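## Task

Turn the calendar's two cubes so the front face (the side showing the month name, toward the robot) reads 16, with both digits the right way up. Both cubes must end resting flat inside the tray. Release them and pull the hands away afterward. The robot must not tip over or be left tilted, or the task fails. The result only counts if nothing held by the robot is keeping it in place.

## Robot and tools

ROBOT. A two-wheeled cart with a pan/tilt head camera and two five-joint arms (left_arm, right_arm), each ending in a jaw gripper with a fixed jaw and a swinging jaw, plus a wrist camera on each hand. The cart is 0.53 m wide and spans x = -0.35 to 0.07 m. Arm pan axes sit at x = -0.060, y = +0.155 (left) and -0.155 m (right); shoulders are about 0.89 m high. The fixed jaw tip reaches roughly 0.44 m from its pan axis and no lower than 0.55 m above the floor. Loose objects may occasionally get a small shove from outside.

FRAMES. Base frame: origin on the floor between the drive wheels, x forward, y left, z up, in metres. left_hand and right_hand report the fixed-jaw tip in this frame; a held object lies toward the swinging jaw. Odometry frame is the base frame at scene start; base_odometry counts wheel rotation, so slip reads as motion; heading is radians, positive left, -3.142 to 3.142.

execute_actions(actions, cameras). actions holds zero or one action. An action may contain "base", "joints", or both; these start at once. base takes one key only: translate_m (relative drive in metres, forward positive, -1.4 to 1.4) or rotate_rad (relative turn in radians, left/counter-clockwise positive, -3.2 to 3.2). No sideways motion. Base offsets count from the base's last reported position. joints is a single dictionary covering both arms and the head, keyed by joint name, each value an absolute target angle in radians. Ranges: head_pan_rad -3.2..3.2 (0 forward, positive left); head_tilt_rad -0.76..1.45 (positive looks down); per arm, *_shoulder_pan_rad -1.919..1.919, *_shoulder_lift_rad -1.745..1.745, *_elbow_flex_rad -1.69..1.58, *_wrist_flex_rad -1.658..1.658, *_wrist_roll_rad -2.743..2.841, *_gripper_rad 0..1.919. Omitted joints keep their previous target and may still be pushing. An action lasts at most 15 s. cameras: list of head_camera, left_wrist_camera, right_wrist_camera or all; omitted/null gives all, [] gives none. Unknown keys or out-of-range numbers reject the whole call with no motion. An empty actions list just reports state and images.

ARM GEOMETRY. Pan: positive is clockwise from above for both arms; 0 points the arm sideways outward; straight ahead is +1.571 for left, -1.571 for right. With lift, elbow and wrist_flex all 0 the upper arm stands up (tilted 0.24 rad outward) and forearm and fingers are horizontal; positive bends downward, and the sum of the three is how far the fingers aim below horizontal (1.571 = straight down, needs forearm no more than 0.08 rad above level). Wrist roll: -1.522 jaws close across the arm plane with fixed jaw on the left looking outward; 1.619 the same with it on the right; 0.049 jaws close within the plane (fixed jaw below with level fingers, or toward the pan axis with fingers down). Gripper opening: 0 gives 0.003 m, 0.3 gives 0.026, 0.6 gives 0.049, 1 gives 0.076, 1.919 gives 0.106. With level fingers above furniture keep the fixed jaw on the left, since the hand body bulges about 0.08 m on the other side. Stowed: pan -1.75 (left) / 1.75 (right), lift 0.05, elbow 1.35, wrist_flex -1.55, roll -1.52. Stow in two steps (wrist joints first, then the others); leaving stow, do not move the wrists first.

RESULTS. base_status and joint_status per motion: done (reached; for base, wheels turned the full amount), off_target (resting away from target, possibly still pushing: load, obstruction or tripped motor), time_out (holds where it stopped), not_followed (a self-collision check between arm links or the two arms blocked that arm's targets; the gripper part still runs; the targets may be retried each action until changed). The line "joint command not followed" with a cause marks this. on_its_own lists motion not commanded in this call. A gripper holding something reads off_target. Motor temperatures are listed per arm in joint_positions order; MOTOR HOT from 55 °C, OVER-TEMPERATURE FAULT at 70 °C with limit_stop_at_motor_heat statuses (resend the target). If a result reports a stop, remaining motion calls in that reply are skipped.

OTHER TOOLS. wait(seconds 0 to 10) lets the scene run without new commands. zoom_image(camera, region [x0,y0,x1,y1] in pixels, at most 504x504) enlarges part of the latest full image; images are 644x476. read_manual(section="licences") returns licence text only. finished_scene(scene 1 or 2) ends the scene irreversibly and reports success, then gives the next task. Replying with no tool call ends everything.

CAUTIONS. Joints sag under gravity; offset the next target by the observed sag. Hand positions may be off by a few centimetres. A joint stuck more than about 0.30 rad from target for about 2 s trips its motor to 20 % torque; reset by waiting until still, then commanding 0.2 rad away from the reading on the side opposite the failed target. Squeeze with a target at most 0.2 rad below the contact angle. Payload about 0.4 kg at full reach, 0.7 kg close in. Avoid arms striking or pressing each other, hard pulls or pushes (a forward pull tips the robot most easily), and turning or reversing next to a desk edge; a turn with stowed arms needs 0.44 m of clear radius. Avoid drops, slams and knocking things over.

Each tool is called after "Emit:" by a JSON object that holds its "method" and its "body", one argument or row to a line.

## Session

Emit:
{"method": "execute_actions", "body": {
  "actions": [
    {"joints":{"head_tilt_rad":0.4,"left_arm_shoulder_pan_rad":0.9,"left_arm_shoulder_lift_rad":-0.08,"left_arm_elbow_flex_rad":0.02}}
  ],
  "cameras": ["head_camera"]
}}

Scene clock: 2.67 s.
Motor temperatures (°C, as the motors report them): left_arm=[29 25 28 27 25] | right_arm=[28 25 27 27 28]
base_odometry: x=+0.000 y=+0.000 heading=+0.000 (m, m, rad; odometry frame)
base_status: not commanded
joint_positions: head_pan_rad=+0.025 head_tilt_rad=+0.393 left_arm_shoulder_pan_rad=+0.891 left_arm_shoulder_lift_rad=-0.041 left_arm_elbow_flex_rad=+0.048 left_arm_wrist_flex_rad=-1.559 left_arm_wrist_roll_rad=-1.545 left_arm_gripper_rad=+1.920 right_arm_shoulder_pan_rad=+1.784 right_arm_shoulder_lift_rad=+0.060 right_arm_elbow_flex_rad=+1.363 right_arm_wrist_flex_rad=-1.447 right_arm_wrist_roll_rad=-1.495 right_arm_gripper_rad=+1.920
joint_status: all done
left_hand: x=+0.0842 y=+0.2816 z=+1.1724 quat_wxyz=(+0.939, -0.003, +0.009, +0.344) (m; base frame)
right_hand: x=-0.3066 y=-0.1096 z=+0.8755 quat_wxyz=(-0.086, +0.696, -0.065, -0.710) (m; base frame)
pictures: head_camera
camera_calibration (this result's frames):
head_camera: T_world_to_cam=[[0.0439508, -0.998845, -0.0193906, 0.019531], [-0.376538, 0.00141599, -0.9264, 1.09122], [0.925358, 0.0480173, -0.376041, 0.468113], [0, 0, 0, 1]] pos_world=[-0.0231455, -0.00451427, 1.18731]
Images, in order (width x height): head_camera 644x476.

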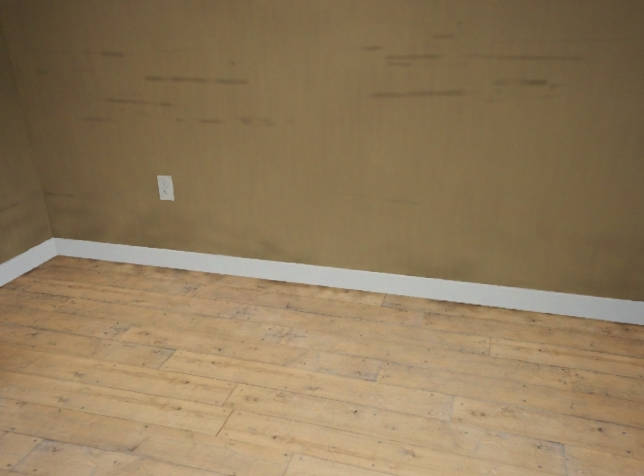

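Emit:
{"method": "execute_actions", "body": {
  "actions": [
    {"joints":{"head_pan_rad":1.2,"left_arm_wrist_flex_rad":1.57,"left_arm_wrist_roll_rad":0.05,"left_arm_gripper_rad":0.8,"left_arm_shoulder_pan_rad":0.2}}
  ]
}}

Scene clock: 9.60 s.
Motor temperatures (°C, as the motors report them): left_arm=[29 25 28 27 25] | right_arm=[28 25 27 27 28]
base_odometry: x=+0.000 y=+0.000 heading=+0.000 (m, m, rad; odometry frame)
base_status: not commanded
joint_positions: head_pan_rad=+1.190 head_tilt_rad=+0.393 left_arm_shoulder_pan_rad=+0.210 left_arm_shoulder_lift_rad=-0.041 left_arm_elbow_flex_rad=+0.048 left_arm_wrist_flex_rad=+1.563 left_arm_wrist_roll_rad=+0.040 left_arm_gripper_rad=+0.808 right_arm_shoulder_pan_rad=+1.784 right_arm_shoulder_lift_rad=+0.060 right_arm_elbow_flex_rad=+1.363 right_arm_wrist_flex_rad=-1.447 right_arm_wrist_roll_rad=-1.495 right_arm_gripper_rad=+1.920
joint_status: all done
left_hand: x=-0.0220 y=+0.3319 z=+0.8514 quat_wxyz=(+0.001, -0.994, +0.109, +0.000) (m; base frame)
right_hand: x=-0.3066 y=-0.1096 z=+0.8755 quat_wxyz=(-0.086, +0.696, -0.065, -0.710) (m; base frame)
pictures: head_camera, left_wrist_camera, right_wrist_camera
camera_calibration (this result's frames):
head_camera: T_world_to_cam=[[0.935119, -0.353803, -0.019391, 0.0614164], [-0.149906, -0.345436, -0.926392, 1.10186], [0.321062, 0.869194, -0.376061, 0.439734], [0, 0, 0, 1]] pos_world=[-0.0334379, 0.0201376, 1.18731]
left_wrist_camera: T_world_to_cam=[[0.234147, 0.971981, -0.0206956, -0.305937], [0.821065, -0.186303, 0.539577, -0.35536], [0.520603, -0.143333, -0.841682, 0.844202], [0, 0, 0, 1]] pos_world=[-0.0760865, 0.352162, 0.895962]
right_wrist_camera: T_world_to_cam=[[0.177807, 0.984065, 0.00018409, 0.15969], [0.511861, -0.0923266, -0.854093, 0.913815], [-0.840466, 0.151958, -0.520121, 0.283607], [0, 0, 0, 1]] pos_world=[-0.257778, -0.115872, 0.927963]
Images, in order (width x height): head_camera 644x476, left_wrist_camera 644x476, right_wrist_camera 644x476.

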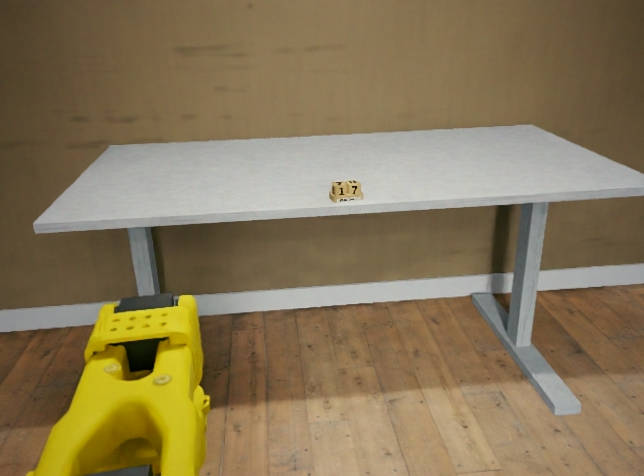

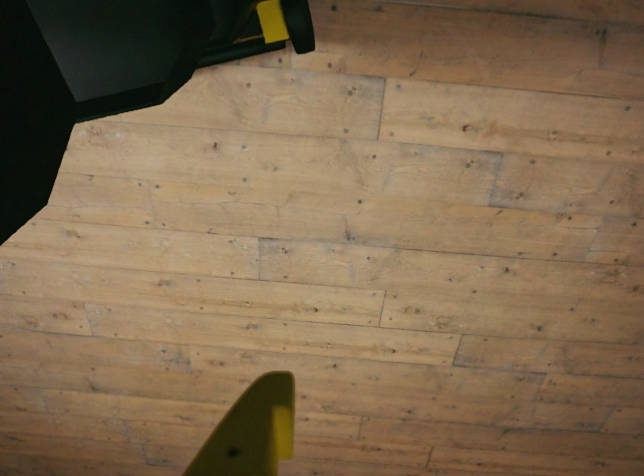

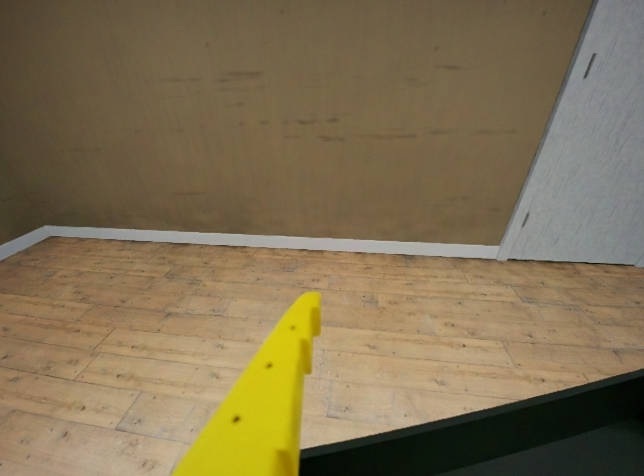

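Emit:
{"method": "execute_actions", "body": {
  "actions": [
    {"base":{"rotate_rad":1.006},"joints":{"head_pan_rad":0.4,"head_tilt_rad":0.85,"left_arm_shoulder_pan_rad":0.8}}
  ],
  "cameras": []
}}

Emit:
{"method": "execute_actions", "body": {
  "actions": [
    {"base":{"translate_m":1.09}}
  ],
  "cameras": []
}}

Emit:
{"method": "execute_actions", "body": {
  "actions": [
    {"base":{"rotate_rad":0.29}}
  ],
  "cameras": ["head_camera"]
}}

Emit:
{"method": "zoom_image", "body": {
  "camera": "head_camera",
  "region": [180,100,480,340]
}}

Scene clock: 23.83 s.
Motor temperatures (°C, as the motors report them): left_arm=[29 25 28 27 25] | right_arm=[28 25 27 27 28]
base_odometry: x=-0.001 y=+0.000 heading=+1.005 (m, m, rad; odometry frame)
base_status: done
joint_positions: head_pan_rad=+0.410 head_tilt_rad=+0.845 left_arm_shoulder_pan_rad=+0.789 left_arm_shoulder_lift_rad=-0.041 left_arm_elbow_flex_rad=+0.048 left_arm_wrist_flex_rad=+1.565 left_arm_wrist_roll_rad=+0.040 left_arm_gripper_rad=+0.808 right_arm_shoulder_pan_rad=+1.784 right_arm_shoulder_lift_rad=+0.060 right_arm_elbow_flex_rad=+1.363 right_arm_wrist_flex_rad=-1.447 right_arm_wrist_roll_rad=-1.495 right_arm_gripper_rad=+1.920
joint_status: all done
left_hand: x=+0.0685 y=+0.2820 z=+0.8514 quat_wxyz=(+0.000, -0.921, +0.389, +0.000) (m; base frame)
right_hand: x=-0.3066 y=-0.1096 z=+0.8755 quat_wxyz=(-0.086, +0.696, -0.065, -0.710) (m; base frame)
pictures: none
No camera images: the call's "cameras" was empty. Leave "cameras" out to get every camera's image.

Scene clock: 30.20 s.
Motor temperatures (°C, as the motors report them): left_arm=[29 25 28 27 25] | right_arm=[28 25 27 27 28]
base_odometry: x=+0.583 y=+0.921 heading=+1.002 (m, m, rad; odometry frame)
base_status: done
joint_positions: head_pan_rad=+0.410 head_tilt_rad=+0.845 left_arm_shoulder_pan_rad=+0.791 left_arm_shoulder_lift_rad=-0.041 left_arm_elbow_flex_rad=+0.048 left_arm_wrist_flex_rad=+1.565 left_arm_wrist_roll_rad=+0.040 left_arm_gripper_rad=+0.808 right_arm_shoulder_pan_rad=+1.784 right_arm_shoulder_lift_rad=+0.060 right_arm_elbow_flex_rad=+1.363 right_arm_wrist_flex_rad=-1.447 right_arm_wrist_roll_rad=-1.495 right_arm_gripper_rad=+1.920
joint_status: not commanded
left_hand: x=+0.0687 y=+0.2818 z=+0.8514 quat_wxyz=(+0.000, -0.921, +0.389, +0.000) (m; base frame)
right_hand: x=-0.3066 y=-0.1096 z=+0.8755 quat_wxyz=(-0.086, +0.696, -0.065, -0.710) (m; base frame)
pictures: none
No camera images: the call's "cameras" was empty. Leave "cameras" out to get every camera's image.

Scene clock: 31.27 s.
Motor temperatures (°C, as the motors report them): left_arm=[29 25 28 27 25] | right_arm=[28 25 27 27 28]
base_odometry: x=+0.583 y=+0.920 heading=+1.291 (m, m, rad; odometry frame)
base_status: done
joint_positions: head_pan_rad=+0.410 head_tilt_rad=+0.845 left_arm_shoulder_pan_rad=+0.793 left_arm_shoulder_lift_rad=-0.041 left_arm_elbow_flex_rad=+0.048 left_arm_wrist_flex_rad=+1.565 left_arm_wrist_roll_rad=+0.040 left_arm_gripper_rad=+0.808 right_arm_shoulder_pan_rad=+1.784 right_arm_shoulder_lift_rad=+0.060 right_arm_elbow_flex_rad=+1.363 right_arm_wrist_flex_rad=-1.447 right_arm_wrist_roll_rad=-1.495 right_arm_gripper_rad=+1.920
joint_status: not commanded
left_hand: x=+0.0689 y=+0.2816 z=+0.8514 quat_wxyz=(+0.000, -0.921, +0.390, +0.000) (m; base frame)
right_hand: x=-0.3066 y=-0.1096 z=+0.8755 quat_wxyz=(-0.086, +0.696, -0.065, -0.710) (m; base frame)
pictures: head_camera
camera_calibration (this result's frames):
head_camera: T_world_to_cam=[[0.40634, -0.913359, -0.025776, 0.0439129], [-0.685648, -0.286145, -0.669334, 0.780808], [0.603966, 0.28965, -0.742514, 0.874819], [0, 0, 0, 1]] pos_world=[-0.0108453, 0.0101411, 1.17332]
Images, in order (width x height): head_camera 644x476.

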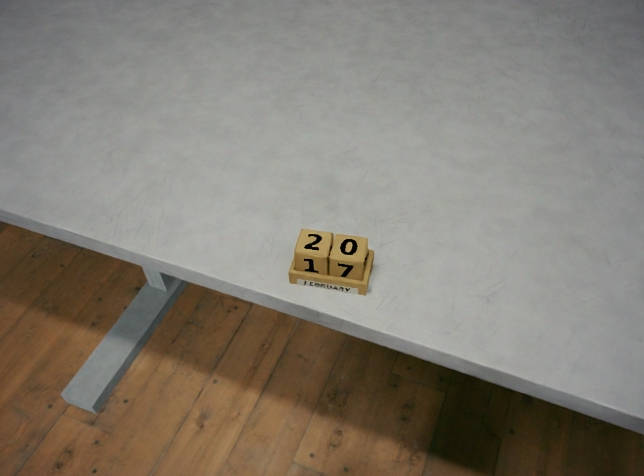

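Region (180, 100, 480, 340) of head_camera's 644x476 image, scaled by 1.680; it fills the top 403 rows of this view, and the rest is white.

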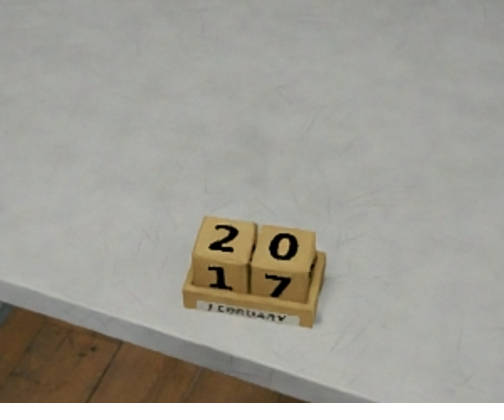

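Emit:
{"method": "execute_actions", "body": {
  "actions": [
    {"base":{"translate_m":0.17},"joints":{"head_tilt_rad":1.1,"head_pan_rad":0.6,"left_arm_shoulder_pan_rad":1.69,"left_arm_shoulder_lift_rad":0.15,"left_arm_elbow_flex_rad":0.15,"left_arm_wrist_flex_rad":1.24,"left_arm_wrist_roll_rad":0.36}}
  ],
  "cameras": ["head_camera","left_wrist_camera"]
}}

Scene clock: 39.87 s.
Motor temperatures (°C, as the motors report them): left_arm=[29 25 28 27 25] | right_arm=[28 25 27 27 28]
base_odometry: x=+0.630 y=+1.084 heading=+1.293 (m, m, rad; odometry frame)
base_status: done
joint_positions: head_pan_rad=+0.590 head_tilt_rad=+1.095 left_arm_shoulder_pan_rad=+1.679 left_arm_shoulder_lift_rad=+0.154 left_arm_elbow_flex_rad=+0.154 left_arm_wrist_flex_rad=+1.246 left_arm_wrist_roll_rad=+0.351 left_arm_gripper_rad=+0.808 right_arm_shoulder_pan_rad=+1.784 right_arm_shoulder_lift_rad=+0.060 right_arm_elbow_flex_rad=+1.363 right_arm_wrist_flex_rad=-1.447 right_arm_wrist_roll_rad=-1.495 right_arm_gripper_rad=+1.920
joint_status: all done
left_hand: x=+0.1394 y=+0.1305 z=+0.8045 quat_wxyz=(+0.005, -0.772, +0.635, -0.008) (m; base frame)
right_hand: x=-0.3066 y=-0.1096 z=+0.8755 quat_wxyz=(-0.086, +0.696, -0.065, -0.710) (m; base frame)
pictures: head_camera, left_wrist_camera
camera_calibration (this result's frames):
head_camera: T_world_to_cam=[[0.557924, -0.829449, -0.0271313, 0.0525972], [-0.741778, -0.48376, -0.46448, 0.542383], [0.372137, 0.27927, -0.885168, 1.02812], [0, 0, 0, 1]] pos_world=[-0.00961812, 0.0188875, 1.16341]
left_wrist_camera: T_world_to_cam=[[0.98451, 0.175269, -0.00454681, -0.16255], [0.149506, -0.825685, 0.54396, -0.326538], [0.0915852, -0.536214, -0.839099, 0.800827], [0, 0, 0, 1]] pos_world=[0.135508, 0.188287, 0.848858]
Images, in order (width x height): head_camera 644x476, left_wrist_camera 644x476.

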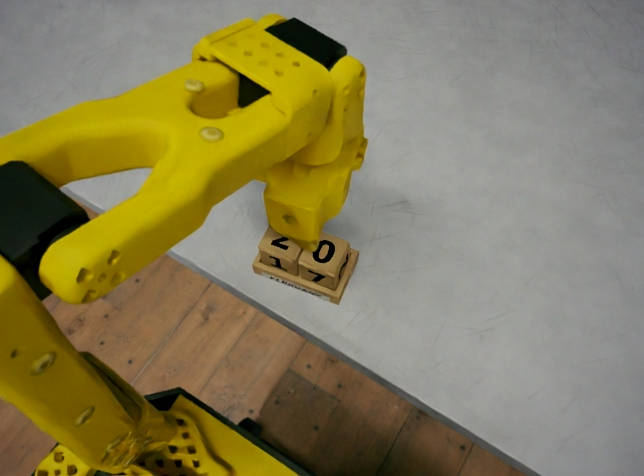

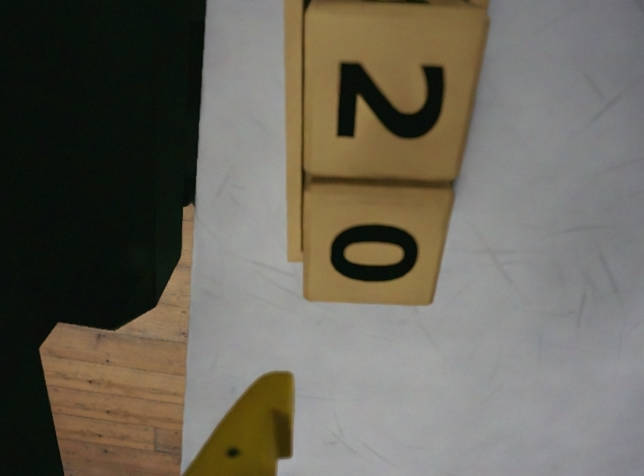

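Emit:
{"method": "execute_actions", "body": {
  "actions": [
    {"joints":{"left_arm_shoulder_pan_rad":1.70,"left_arm_shoulder_lift_rad":0.22,"left_arm_elbow_flex_rad":0.36,"left_arm_wrist_flex_rad":0.98,"left_arm_wrist_roll_rad":0.31}}
  ],
  "cameras": ["left_wrist_camera"]
}}

Scene clock: 57.00 s.
Motor temperatures (°C, as the motors report them): left_arm=[29 25 28 27 25] | right_arm=[28 25 27 27 28]
base_odometry: x=+0.630 y=+1.084 heading=+1.293 (m, m, rad; odometry frame)
base_status: not commanded
joint_positions: head_pan_rad=+0.590 head_tilt_rad=+1.095 left_arm_shoulder_pan_rad=+1.690 left_arm_shoulder_lift_rad=+0.226 left_arm_elbow_flex_rad=+0.362 left_arm_wrist_flex_rad=+0.985 left_arm_wrist_roll_rad=+0.320 left_arm_gripper_rad=+0.808 right_arm_shoulder_pan_rad=+1.784 right_arm_shoulder_lift_rad=+0.060 right_arm_elbow_flex_rad=+1.363 right_arm_wrist_flex_rad=-1.447 right_arm_wrist_roll_rad=-1.495 right_arm_gripper_rad=+1.920
joint_status: all done
left_hand: x=+0.1285 y=+0.1299 z=+0.7664 quat_wxyz=(-0.001, -0.759, +0.651, +0.001) (m; base frame)
right_hand: x=-0.3066 y=-0.1096 z=+0.8755 quat_wxyz=(-0.086, +0.696, -0.065, -0.710) (m; base frame)
pictures: left_wrist_camera
camera_calibration (this result's frames):
left_wrist_camera: T_world_to_cam=[[0.990644, 0.134395, -0.0237001, -0.132696], [0.125873, -0.832747, 0.539155, -0.297106], [0.0527237, -0.537094, -0.841873, 0.776793], [0, 0, 0, 1]] pos_world=[0.127897, 0.18763, 0.811002]
Images, in order (width x height): left_wrist_camera 644x476.

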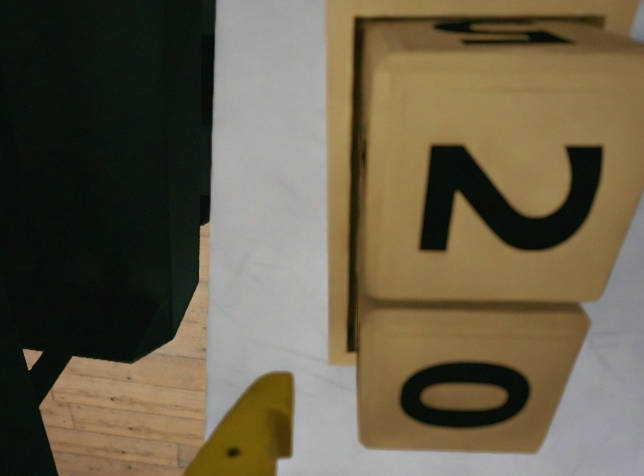

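Emit:
{"method": "execute_actions", "body": {
  "actions": [
    {"joints":{"left_arm_shoulder_pan_rad":1.73,"left_arm_shoulder_lift_rad":0.36,"left_arm_elbow_flex_rad":0.30,"left_arm_wrist_flex_rad":0.865}}
  ],
  "cameras": ["left_wrist_camera"]
}}

Emit:
{"method": "execute_actions", "body": {
  "actions": [
    {"joints":{"left_arm_gripper_rad":0.24}}
  ],
  "cameras": ["left_wrist_camera"]
}}

Emit:
{"method": "execute_actions", "body": {
  "actions": [
    {"joints":{"left_arm_shoulder_lift_rad":0.1,"left_arm_elbow_flex_rad":0.15,"left_arm_wrist_flex_rad":1.25}}
  ],
  "cameras": ["head_camera","left_wrist_camera"]
}}

Scene clock: 68.70 s.
Motor temperatures (°C, as the motors report them): left_arm=[29 25 28 27 25] | right_arm=[28 25 27 27 28]
base_odometry: x=+0.630 y=+1.084 heading=+1.293 (m, m, rad; odometry frame)
base_status: not commanded
joint_positions: head_pan_rad=+0.590 head_tilt_rad=+1.095 left_arm_shoulder_pan_rad=+1.721 left_arm_shoulder_lift_rad=+0.365 left_arm_elbow_flex_rad=+0.324 left_arm_wrist_flex_rad=+0.871 left_arm_wrist_roll_rad=+0.320 left_arm_gripper_rad=+0.808 right_arm_shoulder_pan_rad=+1.784 right_arm_shoulder_lift_rad=+0.060 right_arm_elbow_flex_rad=+1.363 right_arm_wrist_flex_rad=-1.447 right_arm_wrist_roll_rad=-1.495 right_arm_gripper_rad=+1.920
joint_status: all done
left_hand: x=+0.1357 y=+0.1229 z=+0.7468 quat_wxyz=(+0.003, -0.749, +0.663, -0.004) (m; base frame)
right_hand: x=-0.3066 y=-0.1096 z=+0.8755 quat_wxyz=(-0.086, +0.696, -0.065, -0.710) (m; base frame)
pictures: left_wrist_camera
camera_calibration (this result's frames):
left_wrist_camera: T_world_to_cam=[[0.994516, 0.103912, -0.0118237, -0.144994], [0.0937105, -0.835226, 0.541863, -0.290577], [0.0464304, -0.539999, -0.840384, 0.756203], [0, 0, 0, 1]] pos_world=[0.136318, 0.180718, 0.791239]
Images, in order (width x height): left_wrist_camera 644x476.

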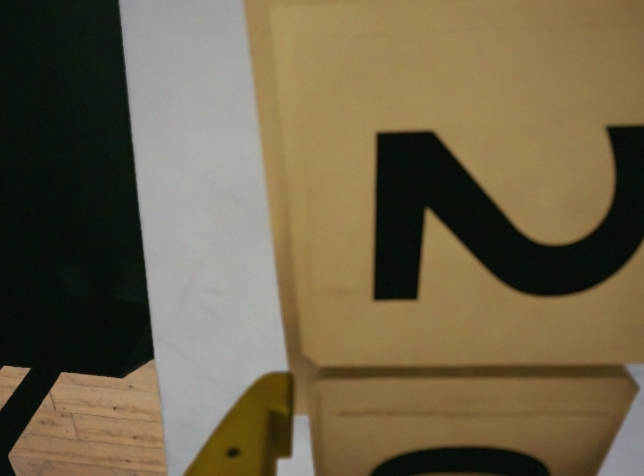

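Scene clock: 69.50 s.
Motor temperatures (°C, as the motors report them): left_arm=[29 25 28 27 25] | right_arm=[28 25 27 27 28]
base_odometry: x=+0.630 y=+1.084 heading=+1.293 (m, m, rad; odometry frame)
base_status: not commanded
joint_positions: head_pan_rad=+0.590 head_tilt_rad=+1.095 left_arm_shoulder_pan_rad=+1.721 left_arm_shoulder_lift_rad=+0.365 left_arm_elbow_flex_rad=+0.322 left_arm_wrist_flex_rad=+0.871 left_arm_wrist_roll_rad=+0.320 left_arm_gripper_rad=+0.391 right_arm_shoulder_pan_rad=+1.784 right_arm_shoulder_lift_rad=+0.060 right_arm_elbow_flex_rad=+1.363 right_arm_wrist_flex_rad=-1.447 right_arm_wrist_roll_rad=-1.495 right_arm_gripper_rad=+1.920
joint_status: left_arm_gripper_rad off_target (ended at +0.391, target +0.240)
left_hand: x=+0.1361 y=+0.1229 z=+0.7469 quat_wxyz=(+0.003, -0.749, +0.663, -0.005) (m; base frame)
right_hand: x=-0.3066 y=-0.1096 z=+0.8755 quat_wxyz=(-0.086, +0.696, -0.065, -0.710) (m; base frame)
pictures: left_wrist_camera
camera_calibration (this result's frames):
left_wrist_camera: T_world_to_cam=[[0.994533, 0.103909, -0.010339, -0.146463], [0.0928883, -0.835102, 0.542196, -0.290894], [0.0477049, -0.540192, -0.840189, 0.755992], [0, 0, 0, 1]] pos_world=[0.136618, 0.180673, 0.791383]
Images, in order (width x height): left_wrist_camera 644x476.

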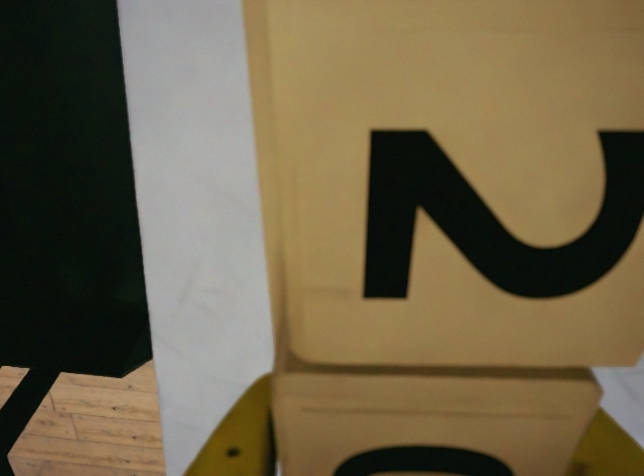

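Scene clock: 70.57 s.
Motor temperatures (°C, as the motors report them): left_arm=[29 25 28 27 25] | right_arm=[28 25 27 27 28]
base_odometry: x=+0.630 y=+1.084 heading=+1.293 (m, m, rad; odometry frame)
base_status: not commanded
joint_positions: head_pan_rad=+0.590 head_tilt_rad=+1.095 left_arm_shoulder_pan_rad=+1.721 left_arm_shoulder_lift_rad=+0.146 left_arm_elbow_flex_rad=+0.178 left_arm_wrist_flex_rad=+1.244 left_arm_wrist_roll_rad=+0.320 left_arm_gripper_rad=+0.391 right_arm_shoulder_pan_rad=+1.784 right_arm_shoulder_lift_rad=+0.060 right_arm_elbow_flex_rad=+1.363 right_arm_wrist_flex_rad=-1.447 right_arm_wrist_roll_rad=-1.495 right_arm_gripper_rad=+1.920
joint_status: all done
left_hand: x=+0.1343 y=+0.1231 z=+0.8027 quat_wxyz=(+0.001, -0.749, +0.663, -0.001) (m; base frame)
right_hand: x=-0.3066 y=-0.1096 z=+0.8755 quat_wxyz=(-0.086, +0.696, -0.065, -0.710) (m; base frame)
pictures: head_camera, left_wrist_camera
camera_calibration (this result's frames):
head_camera: T_world_to_cam=[[0.557924, -0.829449, -0.0271313, 0.0525972], [-0.741778, -0.48376, -0.46448, 0.542383], [0.372137, 0.27927, -0.885168, 1.02812], [0, 0, 0, 1]] pos_world=[-0.00961813, 0.0188875, 1.16341]
left_wrist_camera: T_world_to_cam=[[0.994398, 0.103929, -0.0192468, -0.136994], [0.0978136, -0.835846, 0.54018, -0.319713], [0.0400533, -0.539037, -0.841329, 0.8049], [0, 0, 0, 1]] pos_world=[0.13526, 0.180878, 0.847252]
Images, in order (width x height): head_camera 644x476, left_wrist_camera 644x476.

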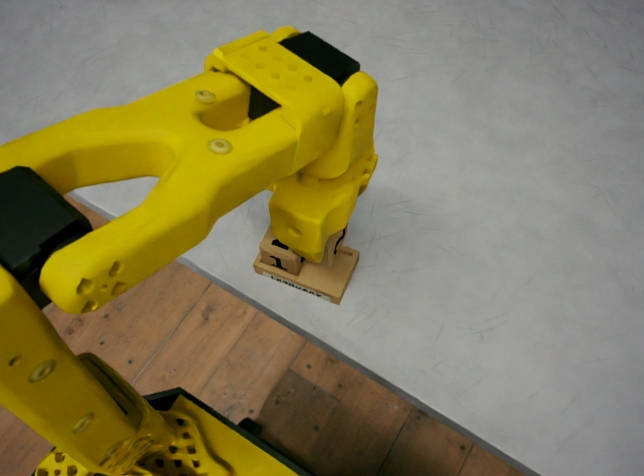

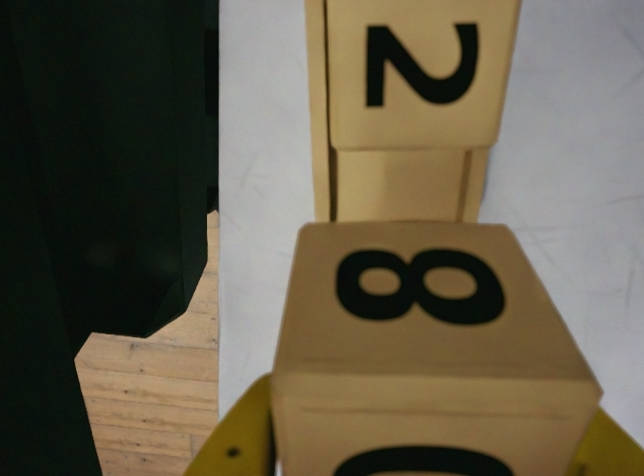

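Emit:
{"method": "execute_actions", "body": {
  "actions": [
    {"joints":{"left_arm_shoulder_pan_rad":1.1,"left_arm_wrist_roll_rad":-1.0,"head_pan_rad":1.0,"head_tilt_rad":1.0}}
  ],
  "cameras": ["head_camera"]
}}

Emit:
{"method": "execute_actions", "body": {
  "actions": [
    {"joints":{"left_arm_shoulder_lift_rad":0.5,"left_arm_wrist_flex_rad":-1.6,"left_arm_wrist_roll_rad":0.05,"head_pan_rad":0.9,"head_tilt_rad":0.45}}
  ],
  "cameras": ["head_camera"]
}}

Scene clock: 79.00 s.
Motor temperatures (°C, as the motors report them): left_arm=[29 25 28 27 25] | right_arm=[28 25 27 27 28]
base_odometry: x=+0.630 y=+1.084 heading=+1.293 (m, m, rad; odometry frame)
base_status: not commanded
joint_positions: head_pan_rad=+0.990 head_tilt_rad=+1.015 left_arm_shoulder_pan_rad=+1.110 left_arm_shoulder_lift_rad=+0.146 left_arm_elbow_flex_rad=+0.178 left_arm_wrist_flex_rad=+1.244 left_arm_wrist_roll_rad=-0.991 left_arm_gripper_rad=+0.391 right_arm_shoulder_pan_rad=+1.784 right_arm_shoulder_lift_rad=+0.060 right_arm_elbow_flex_rad=+1.363 right_arm_wrist_flex_rad=-1.447 right_arm_wrist_roll_rad=-1.495 right_arm_gripper_rad=+1.920
joint_status: all done
left_hand: x=+0.1165 y=+0.2499 z=+0.8027 quat_wxyz=(+0.001, -0.476, +0.880, +0.000) (m; base frame)
right_hand: x=-0.3066 y=-0.1096 z=+0.8755 quat_wxyz=(-0.086, +0.696, -0.065, -0.710) (m; base frame)
pictures: head_camera
camera_calibration (this result's frames):
head_camera: T_world_to_cam=[[0.838034, -0.544956, -0.0268794, 0.0654725], [-0.472929, -0.700938, -0.533876, 0.634893], [0.272098, 0.460118, -0.845136, 0.977338], [0, 0, 0, 1]] pos_world=[-0.0205402, 0.0310098, 1.1667]
Images, in order (width x height): head_camera 644x476.

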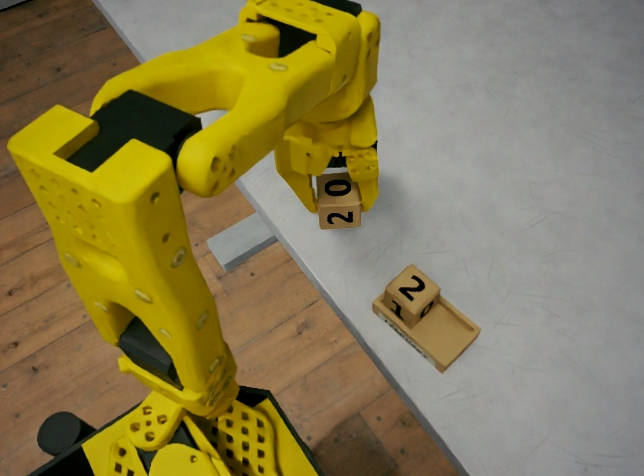

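Scene clock: 81.63 s.
Motor temperatures (°C, as the motors report them): left_arm=[29 25 28 27 25] | right_arm=[28 25 27 27 28]
base_odometry: x=+0.630 y=+1.084 heading=+1.293 (m, m, rad; odometry frame)
base_status: not commanded
joint_positions: head_pan_rad=+0.910 head_tilt_rad=+0.464 left_arm_shoulder_pan_rad=+1.110 left_arm_shoulder_lift_rad=+0.516 left_arm_elbow_flex_rad=+0.178 left_arm_wrist_flex_rad=-1.588 left_arm_wrist_roll_rad=+0.041 left_arm_gripper_rad=+0.391 right_arm_shoulder_pan_rad=+1.784 right_arm_shoulder_lift_rad=+0.060 right_arm_elbow_flex_rad=+1.363 right_arm_wrist_flex_rad=-1.447 right_arm_wrist_roll_rad=-1.495 right_arm_gripper_rad=+1.920
joint_status: all done
left_hand: x=+0.2304 y=+0.2987 z=+1.0161 quat_wxyz=(+0.804, -0.282, +0.176, -0.494) (m; base frame)
right_hand: x=-0.3066 y=-0.1096 z=+0.8755 quat_wxyz=(-0.086, +0.696, -0.065, -0.710) (m; base frame)
pictures: head_camera
camera_calibration (this result's frames):
head_camera: T_world_to_cam=[[0.800062, -0.599561, -0.020683, 0.0565557], [-0.278869, -0.341159, -0.897688, 1.06276], [0.531162, 0.723973, -0.440147, 0.523372], [0, 0, 0, 1]] pos_world=[-0.0268725, 0.0175715, 1.18556]
Images, in order (width x height): head_camera 644x476.

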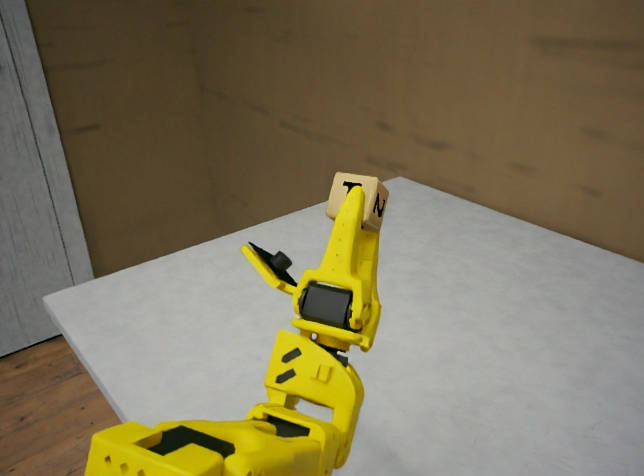

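Emit:
{"method": "execute_actions", "body": {
  "actions": [
    {"joints":{"left_arm_shoulder_lift_rad":0.3,"left_arm_elbow_flex_rad":0.1,"left_arm_wrist_flex_rad":1.09,"head_pan_rad":1.0,"head_tilt_rad":1.0}}
  ],
  "cameras": []
}}

Emit:
{"method": "execute_actions", "body": {
  "actions": [
    {"joints":{"left_arm_shoulder_lift_rad":0.50,"left_arm_wrist_flex_rad":0.92}}
  ],
  "cameras": []
}}

Emit:
{"method": "execute_actions", "body": {
  "actions": [
    {"joints":{"left_arm_shoulder_lift_rad":0.54,"left_arm_wrist_flex_rad":0.88}}
  ],
  "cameras": ["left_wrist_camera"]
}}

Emit:
{"method": "execute_actions", "body": {
  "actions": [
    {"joints":{"left_arm_gripper_rad":0.8}}
  ],
  "cameras": []
}}

Emit:
{"method": "execute_actions", "body": {
  "actions": [
    {"joints":{"left_arm_shoulder_lift_rad":0.3,"left_arm_wrist_flex_rad":1.1}}
  ],
  "cameras": []
}}

Emit:
{"method": "execute_actions", "body": {
  "actions": [
    {"joints":{"left_arm_shoulder_pan_rad":1.03,"left_arm_shoulder_lift_rad":0.75,"left_arm_elbow_flex_rad":-0.58,"left_arm_wrist_flex_rad":1.55,"left_arm_wrist_roll_rad":-1.6}}
  ],
  "cameras": ["head_camera","left_wrist_camera"]
}}

Scene clock: 100.27 s.
Motor temperatures (°C, as the motors report them): left_arm=[29 25 28 27 25] | right_arm=[28 25 27 27 28]
base_odometry: x=+0.630 y=+1.084 heading=+1.293 (m, m, rad; odometry frame)
base_status: not commanded
joint_positions: head_pan_rad=+0.990 head_tilt_rad=+0.995 left_arm_shoulder_pan_rad=+1.110 left_arm_shoulder_lift_rad=+0.350 left_arm_elbow_flex_rad=+0.128 left_arm_wrist_flex_rad=+1.085 left_arm_wrist_roll_rad=+0.041 left_arm_gripper_rad=+0.391 right_arm_shoulder_pan_rad=+1.784 right_arm_shoulder_lift_rad=+0.060 right_arm_elbow_flex_rad=+1.363 right_arm_wrist_flex_rad=-1.447 right_arm_wrist_roll_rad=-1.495 right_arm_gripper_rad=+1.920
joint_status: all done
left_hand: x=+0.1292 y=+0.2485 z=+0.7722 quat_wxyz=(+0.004, -0.848, +0.530, -0.002) (m; base frame)
right_hand: x=-0.3066 y=-0.1096 z=+0.8755 quat_wxyz=(-0.086, +0.696, -0.065, -0.710) (m; base frame)
pictures: none
No camera images: the call's "cameras" was empty. Leave "cameras" out to get every camera's image.

Scene clock: 101.13 s.
Motor temperatures (°C, as the motors report them): left_arm=[29 25 28 27 25] | right_arm=[28 25 27 27 28]
base_odometry: x=+0.630 y=+1.084 heading=+1.293 (m, m, rad; odometry frame)
base_status: not commanded
joint_positions: head_pan_rad=+0.990 head_tilt_rad=+0.995 left_arm_shoulder_pan_rad=+1.110 left_arm_shoulder_lift_rad=+0.509 left_arm_elbow_flex_rad=+0.126 left_arm_wrist_flex_rad=+0.927 left_arm_wrist_roll_rad=+0.041 left_arm_gripper_rad=+0.391 right_arm_shoulder_pan_rad=+1.784 right_arm_shoulder_lift_rad=+0.060 right_arm_elbow_flex_rad=+1.363 right_arm_wrist_flex_rad=-1.447 right_arm_wrist_roll_rad=-1.495 right_arm_gripper_rad=+1.920
joint_status: all done
left_hand: x=+0.1327 y=+0.2502 z=+0.7421 quat_wxyz=(+0.004, -0.848, +0.530, -0.002) (m; base frame)
right_hand: x=-0.3066 y=-0.1096 z=+0.8755 quat_wxyz=(-0.086, +0.696, -0.065, -0.710) (m; base frame)
pictures: none
No camera images: the call's "cameras" was empty. Leave "cameras" out to get every camera's image.

Scene clock: 101.70 s.
Motor temperatures (°C, as the motors report them): left_arm=[29 25 28 27 25] | right_arm=[28 25 27 27 28]
base_odometry: x=+0.630 y=+1.084 heading=+1.293 (m, m, rad; odometry frame)
base_status: not commanded
joint_positions: head_pan_rad=+0.990 head_tilt_rad=+0.995 left_arm_shoulder_pan_rad=+1.110 left_arm_shoulder_lift_rad=+0.542 left_arm_elbow_flex_rad=+0.123 left_arm_wrist_flex_rad=+0.894 left_arm_wrist_roll_rad=+0.041 left_arm_gripper_rad=+0.391 right_arm_shoulder_pan_rad=+1.784 right_arm_shoulder_lift_rad=+0.060 right_arm_elbow_flex_rad=+1.363 right_arm_wrist_flex_rad=-1.447 right_arm_wrist_roll_rad=-1.495 right_arm_gripper_rad=+1.920
joint_status: all done
left_hand: x=+0.1335 y=+0.2506 z=+0.7363 quat_wxyz=(+0.005, -0.848, +0.530, -0.003) (m; base frame)
right_hand: x=-0.3066 y=-0.1096 z=+0.8755 quat_wxyz=(-0.086, +0.696, -0.065, -0.710) (m; base frame)
pictures: left_wrist_camera
camera_calibration (this result's frames):
left_wrist_camera: T_world_to_cam=[[0.906616, 0.421838, -0.00996242, -0.225509], [0.360081, -0.761148, 0.539439, -0.230349], [0.219973, -0.492652, -0.841966, 0.782609], [0, 0, 0, 1]] pos_world=[0.115241, 0.305352, 0.780943]
Images, in order (width x height): left_wrist_camera 644x476.

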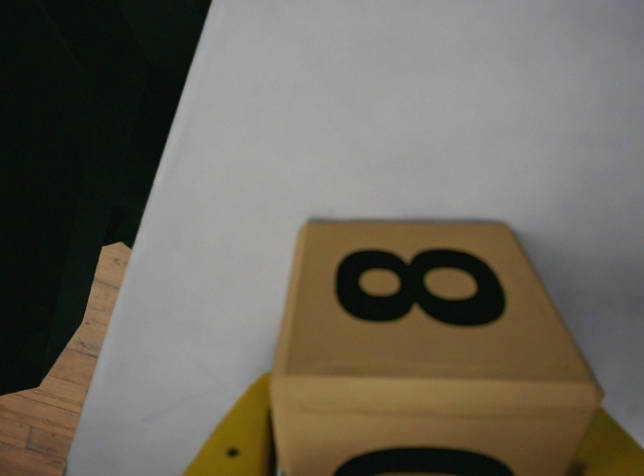

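Scene clock: 102.50 s.
Motor temperatures (°C, as the motors report them): left_arm=[29 25 28 27 25] | right_arm=[28 25 27 27 28]
base_odometry: x=+0.630 y=+1.084 heading=+1.293 (m, m, rad; odometry frame)
base_status: not commanded
joint_positions: head_pan_rad=+0.990 head_tilt_rad=+0.995 left_arm_shoulder_pan_rad=+1.110 left_arm_shoulder_lift_rad=+0.548 left_arm_elbow_flex_rad=+0.123 left_arm_wrist_flex_rad=+0.885 left_arm_wrist_roll_rad=+0.041 left_arm_gripper_rad=+0.790 right_arm_shoulder_pan_rad=+1.784 right_arm_shoulder_lift_rad=+0.060 right_arm_elbow_flex_rad=+1.363 right_arm_wrist_flex_rad=-1.447 right_arm_wrist_roll_rad=-1.495 right_arm_gripper_rad=+1.920
joint_status: all done
left_hand: x=+0.1339 y=+0.2509 z=+0.7351 quat_wxyz=(+0.006, -0.848, +0.530, -0.004) (m; base frame)
right_hand: x=-0.3066 y=-0.1096 z=+0.8755 quat_wxyz=(-0.086, +0.696, -0.065, -0.710) (m; base frame)
pictures: none
No camera images: the call's "cameras" was empty. Leave "cameras" out to get every camera's image.

Scene clock: 103.40 s.
Motor temperatures (°C, as the motors report them): left_arm=[29 25 28 27 25] | right_arm=[28 25 27 27 28]
base_odometry: x=+0.630 y=+1.084 heading=+1.293 (m, m, rad; odometry frame)
base_status: not commanded
joint_positions: head_pan_rad=+0.990 head_tilt_rad=+0.995 left_arm_shoulder_pan_rad=+1.110 left_arm_shoulder_lift_rad=+0.347 left_arm_elbow_flex_rad=+0.123 left_arm_wrist_flex_rad=+1.094 left_arm_wrist_roll_rad=+0.041 left_arm_gripper_rad=+0.791 right_arm_shoulder_pan_rad=+1.784 right_arm_shoulder_lift_rad=+0.060 right_arm_elbow_flex_rad=+1.363 right_arm_wrist_flex_rad=-1.447 right_arm_wrist_roll_rad=-1.495 right_arm_gripper_rad=+1.920
joint_status: all done
left_hand: x=+0.1291 y=+0.2485 z=+0.7733 quat_wxyz=(+0.003, -0.848, +0.530, -0.002) (m; base frame)
right_hand: x=-0.3066 y=-0.1096 z=+0.8755 quat_wxyz=(-0.086, +0.696, -0.065, -0.710) (m; base frame)
pictures: none
No camera images: the call's "cameras" was empty. Leave "cameras" out to get every camera's image.

Scene clock: 105.43 s.
Motor temperatures (°C, as the motors report them): left_arm=[29 25 28 27 25] | right_arm=[28 25 27 27 28]
base_odometry: x=+0.630 y=+1.084 heading=+1.293 (m, m, rad; odometry frame)
base_status: not commanded
joint_positions: head_pan_rad=+0.990 head_tilt_rad=+0.995 left_arm_shoulder_pan_rad=+1.040 left_arm_shoulder_lift_rad=+0.763 left_arm_elbow_flex_rad=-0.554 left_arm_wrist_flex_rad=+1.543 left_arm_wrist_roll_rad=-1.591 left_arm_gripper_rad=+0.791 right_arm_shoulder_pan_rad=+1.784 right_arm_shoulder_lift_rad=+0.060 right_arm_elbow_flex_rad=+1.363 right_arm_wrist_flex_rad=-1.447 right_arm_wrist_roll_rad=-1.495 right_arm_gripper_rad=+1.920
joint_status: all done
left_hand: x=+0.1368 y=+0.2796 z=+0.7752 quat_wxyz=(-0.087, -0.228, +0.969, -0.027) (m; base frame)
right_hand: x=-0.3066 y=-0.1096 z=+0.8755 quat_wxyz=(-0.086, +0.696, -0.065, -0.710) (m; base frame)
pictures: head_camera, left_wrist_camera
camera_calibration (this result's frames):
head_camera: T_world_to_cam=[[0.838356, -0.544464, -0.0267895, 0.0653842], [-0.466941, -0.691892, -0.550682, 0.654519], [0.281291, 0.474177, -0.834285, 0.965281], [0, 0, 0, 1]] pos_world=[-0.0207185, 0.0307419, 1.1675]
left_wrist_camera: T_world_to_cam=[[0.427909, -0.903803, -0.00586097, 0.192609], [-0.659087, -0.316471, 0.68224, -0.3261], [-0.618465, -0.288073, -0.731105, 0.800449], [0, 0, 0, 1]] pos_world=[0.197702, 0.301467, 0.80882]
Images, in order (width x height): head_camera 644x476, left_wrist_camera 644x476.

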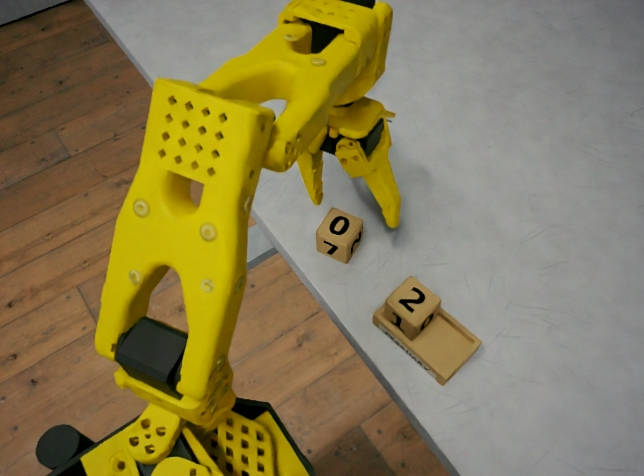

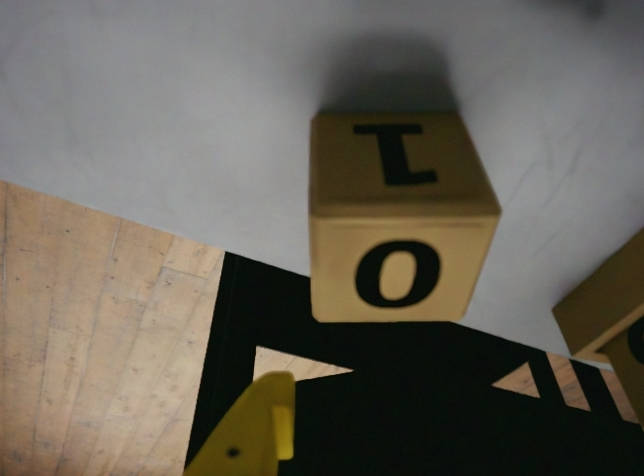

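Emit:
{"method": "execute_actions", "body": {
  "actions": [
    {"joints":{"left_arm_shoulder_lift_rad":0.935,"left_arm_wrist_flex_rad":1.35,"left_arm_shoulder_pan_rad":1.065,"left_arm_gripper_rad":0.65}}
  ],
  "cameras": []
}}

Emit:
{"method": "execute_actions", "body": {
  "actions": [
    {"joints":{"left_arm_gripper_rad":0.24}}
  ],
  "cameras": ["left_wrist_camera"]
}}

Emit:
{"method": "execute_actions", "body": {
  "actions": [
    {"joints":{"left_arm_shoulder_lift_rad":0.7}}
  ],
  "cameras": []
}}

Emit:
{"method": "execute_actions", "body": {
  "actions": [
    {"base":{"translate_m":-0.13},"joints":{"left_arm_wrist_flex_rad":-1.12,"left_arm_wrist_roll_rad":-1.51,"left_arm_shoulder_pan_rad":1.26,"head_pan_rad":0.7,"head_tilt_rad":0.9}}
  ],
  "cameras": []
}}

Emit:
{"method": "execute_actions", "body": {
  "actions": [
    {"joints":{"left_arm_shoulder_lift_rad":1.18,"left_arm_elbow_flex_rad":0.075}}
  ],
  "cameras": []
}}

Emit:
{"method": "execute_actions", "body": {
  "actions": [
    {"joints":{"left_arm_shoulder_lift_rad":1.255,"left_arm_wrist_flex_rad":-1.18}}
  ],
  "cameras": ["head_camera","left_wrist_camera"]
}}

Scene clock: 120.07 s.
Motor temperatures (°C, as the motors report them): left_arm=[29 25 28 27 25] | right_arm=[28 25 27 27 28]
base_odometry: x=+0.630 y=+1.084 heading=+1.293 (m, m, rad; odometry frame)
base_status: not commanded
joint_positions: head_pan_rad=+0.990 head_tilt_rad=+0.995 left_arm_shoulder_pan_rad=+1.055 left_arm_shoulder_lift_rad=+0.948 left_arm_elbow_flex_rad=-0.555 left_arm_wrist_flex_rad=+1.355 left_arm_wrist_roll_rad=-1.591 left_arm_gripper_rad=+0.658 right_arm_shoulder_pan_rad=+1.784 right_arm_shoulder_lift_rad=+0.060 right_arm_elbow_flex_rad=+1.363 right_arm_wrist_flex_rad=-1.447 right_arm_wrist_roll_rad=-1.495 right_arm_gripper_rad=+1.920
joint_status: all done
left_hand: x=+0.1422 y=+0.2786 z=+0.7320 quat_wxyz=(-0.085, -0.221, +0.971, -0.025) (m; base frame)
right_hand: x=-0.3066 y=-0.1096 z=+0.8755 quat_wxyz=(-0.086, +0.696, -0.065, -0.710) (m; base frame)
pictures: none
No camera images: the call's "cameras" was empty. Leave "cameras" out to get every camera's image.

Scene clock: 120.80 s.
Motor temperatures (°C, as the motors report them): left_arm=[29 25 28 27 25] | right_arm=[28 25 27 27 28]
base_odometry: x=+0.630 y=+1.084 heading=+1.293 (m, m, rad; odometry frame)
base_status: not commanded
joint_positions: head_pan_rad=+0.990 head_tilt_rad=+0.995 left_arm_shoulder_pan_rad=+1.055 left_arm_shoulder_lift_rad=+0.948 left_arm_elbow_flex_rad=-0.555 left_arm_wrist_flex_rad=+1.355 left_arm_wrist_roll_rad=-1.591 left_arm_gripper_rad=+0.390 right_arm_shoulder_pan_rad=+1.784 right_arm_shoulder_lift_rad=+0.060 right_arm_elbow_flex_rad=+1.363 right_arm_wrist_flex_rad=-1.447 right_arm_wrist_roll_rad=-1.495 right_arm_gripper_rad=+1.920
joint_status: left_arm_gripper_rad off_target (ended at +0.390, target +0.240)
left_hand: x=+0.1422 y=+0.2786 z=+0.7320 quat_wxyz=(-0.085, -0.221, +0.971, -0.025) (m; base frame)
right_hand: x=-0.3066 y=-0.1096 z=+0.8755 quat_wxyz=(-0.086, +0.696, -0.065, -0.710) (m; base frame)
pictures: left_wrist_camera
camera_calibration (this result's frames):
left_wrist_camera: T_world_to_cam=[[0.414019, -0.910247, -0.00627039, 0.193175], [-0.666588, -0.307869, 0.67888, -0.292222], [-0.619878, -0.276889, -0.734223, 0.771249], [0, 0, 0, 1]] pos_world=[0.203311, 0.299422, 0.765864]
Images, in order (width x height): left_wrist_camera 644x476.

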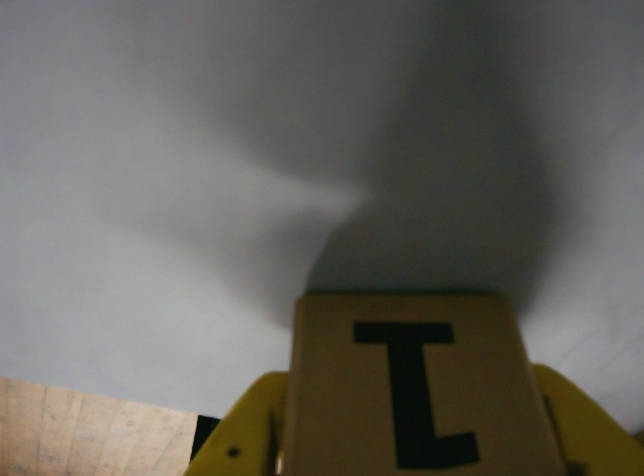

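Scene clock: 121.67 s.
Motor temperatures (°C, as the motors report them): left_arm=[29 25 28 27 25] | right_arm=[28 25 27 27 28]
base_odometry: x=+0.630 y=+1.084 heading=+1.293 (m, m, rad; odometry frame)
base_status: not commanded
joint_positions: head_pan_rad=+0.990 head_tilt_rad=+0.995 left_arm_shoulder_pan_rad=+1.055 left_arm_shoulder_lift_rad=+0.761 left_arm_elbow_flex_rad=-0.555 left_arm_wrist_flex_rad=+1.355 left_arm_wrist_roll_rad=-1.591 left_arm_gripper_rad=+0.390 right_arm_shoulder_pan_rad=+1.784 right_arm_shoulder_lift_rad=+0.060 right_arm_elbow_flex_rad=+1.363 right_arm_wrist_flex_rad=-1.447 right_arm_wrist_roll_rad=-1.495 right_arm_gripper_rad=+1.920
joint_status: all done
left_hand: x=+0.1653 y=+0.2917 z=+0.7732 quat_wxyz=(+0.005, -0.222, +0.975, +0.001) (m; base frame)
right_hand: x=-0.3066 y=-0.1096 z=+0.8755 quat_wxyz=(-0.086, +0.696, -0.065, -0.710) (m; base frame)
pictures: none
No camera images: the call's "cameras" was empty. Leave "cameras" out to get every camera's image.

Scene clock: 124.03 s.
Motor temperatures (°C, as the motors report them): left_arm=[29 25 28 27 25] | right_arm=[28 25 27 27 28]
base_odometry: x=+0.594 y=+0.959 heading=+1.295 (m, m, rad; odometry frame)
base_status: done
joint_positions: head_pan_rad=+0.710 head_tilt_rad=+0.915 left_arm_shoulder_pan_rad=+1.251 left_arm_shoulder_lift_rad=+0.761 left_arm_elbow_flex_rad=-0.555 left_arm_wrist_flex_rad=-1.108 left_arm_wrist_roll_rad=-1.519 left_arm_gripper_rad=+0.390 right_arm_shoulder_pan_rad=+1.784 right_arm_shoulder_lift_rad=+0.060 right_arm_elbow_flex_rad=+1.363 right_arm_wrist_flex_rad=-1.447 right_arm_wrist_roll_rad=-1.495 right_arm_gripper_rad=+1.920
joint_status: all done
left_hand: x=+0.2805 y=+0.2758 z=+1.0595 quat_wxyz=(+0.933, -0.053, +0.324, +0.149) (m; base frame)
right_hand: x=-0.3066 y=-0.1096 z=+0.8755 quat_wxyz=(-0.086, +0.696, -0.065, -0.710) (m; base frame)
pictures: none
No camera images: the call's "cameras" was empty. Leave "cameras" out to get every camera's image.

Scene clock: 125.20 s.
Motor temperatures (°C, as the motors report them): left_arm=[29 25 28 27 25] | right_arm=[28 25 27 27 28]
base_odometry: x=+0.594 y=+0.959 heading=+1.295 (m, m, rad; odometry frame)
base_status: not commanded
joint_positions: head_pan_rad=+0.710 head_tilt_rad=+0.915 left_arm_shoulder_pan_rad=+1.251 left_arm_shoulder_lift_rad=+1.198 left_arm_elbow_flex_rad=+0.077 left_arm_wrist_flex_rad=-1.109 left_arm_wrist_roll_rad=-1.519 left_arm_gripper_rad=+0.390 right_arm_shoulder_pan_rad=+1.784 right_arm_shoulder_lift_rad=+0.060 right_arm_elbow_flex_rad=+1.363 right_arm_wrist_flex_rad=-1.447 right_arm_wrist_roll_rad=-1.495 right_arm_gripper_rad=+1.920
joint_status: all done
left_hand: x=+0.2680 y=+0.2717 z=+0.7546 quat_wxyz=(+0.638, -0.123, +0.753, +0.102) (m; base frame)
right_hand: x=-0.3066 y=-0.1096 z=+0.8755 quat_wxyz=(-0.086, +0.696, -0.065, -0.710) (m; base frame)
pictures: none
No camera images: the call's "cameras" was empty. Leave "cameras" out to get every camera's image.

Scene clock: 125.87 s.
Motor temperatures (°C, as the motors report them): left_arm=[29 25 28 27 25] | right_arm=[28 25 27 27 28]
base_odometry: x=+0.594 y=+0.959 heading=+1.295 (m, m, rad; odometry frame)
base_status: not commanded
joint_positions: head_pan_rad=+0.710 head_tilt_rad=+0.915 left_arm_shoulder_pan_rad=+1.251 left_arm_shoulder_lift_rad=+1.256 left_arm_elbow_flex_rad=+0.077 left_arm_wrist_flex_rad=-1.172 left_arm_wrist_roll_rad=-1.519 left_arm_gripper_rad=+0.390 right_arm_shoulder_pan_rad=+1.784 right_arm_shoulder_lift_rad=+0.060 right_arm_elbow_flex_rad=+1.363 right_arm_wrist_flex_rad=-1.447 right_arm_wrist_roll_rad=-1.495 right_arm_gripper_rad=+1.920
joint_status: all done
left_hand: x=+0.2616 y=+0.2696 z=+0.7462 quat_wxyz=(+0.640, -0.122, +0.752, +0.102) (m; base frame)
right_hand: x=-0.3066 y=-0.1096 z=+0.8755 quat_wxyz=(-0.086, +0.696, -0.065, -0.710) (m; base frame)
pictures: head_camera, left_wrist_camera
camera_calibration (this result's frames):
head_camera: T_world_to_cam=[[0.656783, -0.75362, -0.0263218, 0.0563119], [-0.604507, -0.505322, -0.615809, 0.723014], [0.450785, 0.420365, -0.787456, 0.919347], [0, 0, 0, 1]] pos_world=[-0.0143451, 0.021332, 1.17067]
left_wrist_camera: T_world_to_cam=[[0.332309, -0.943002, -0.0178101, 0.174457], [-0.634244, -0.209448, -0.744222, 0.801841], [0.698073, 0.258607, -0.667695, 0.314484], [0, 0, 0, 1]] pos_world=[0.231056, 0.25113, 0.809834]
Images, in order (width x height): head_camera 644x476, left_wrist_camera 644x476.

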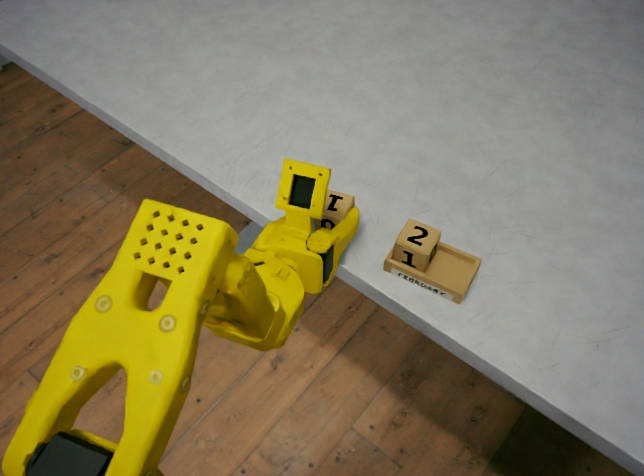

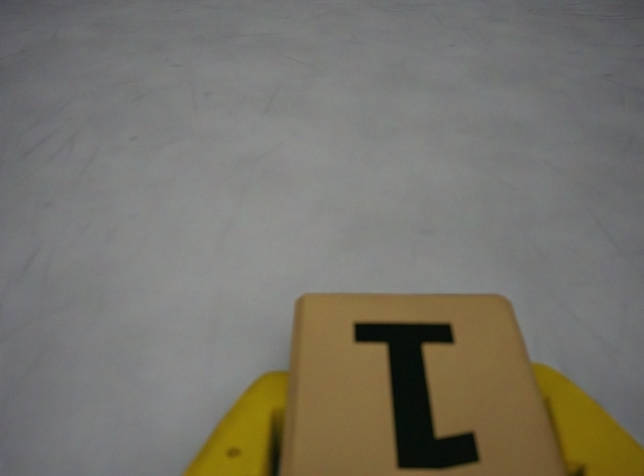

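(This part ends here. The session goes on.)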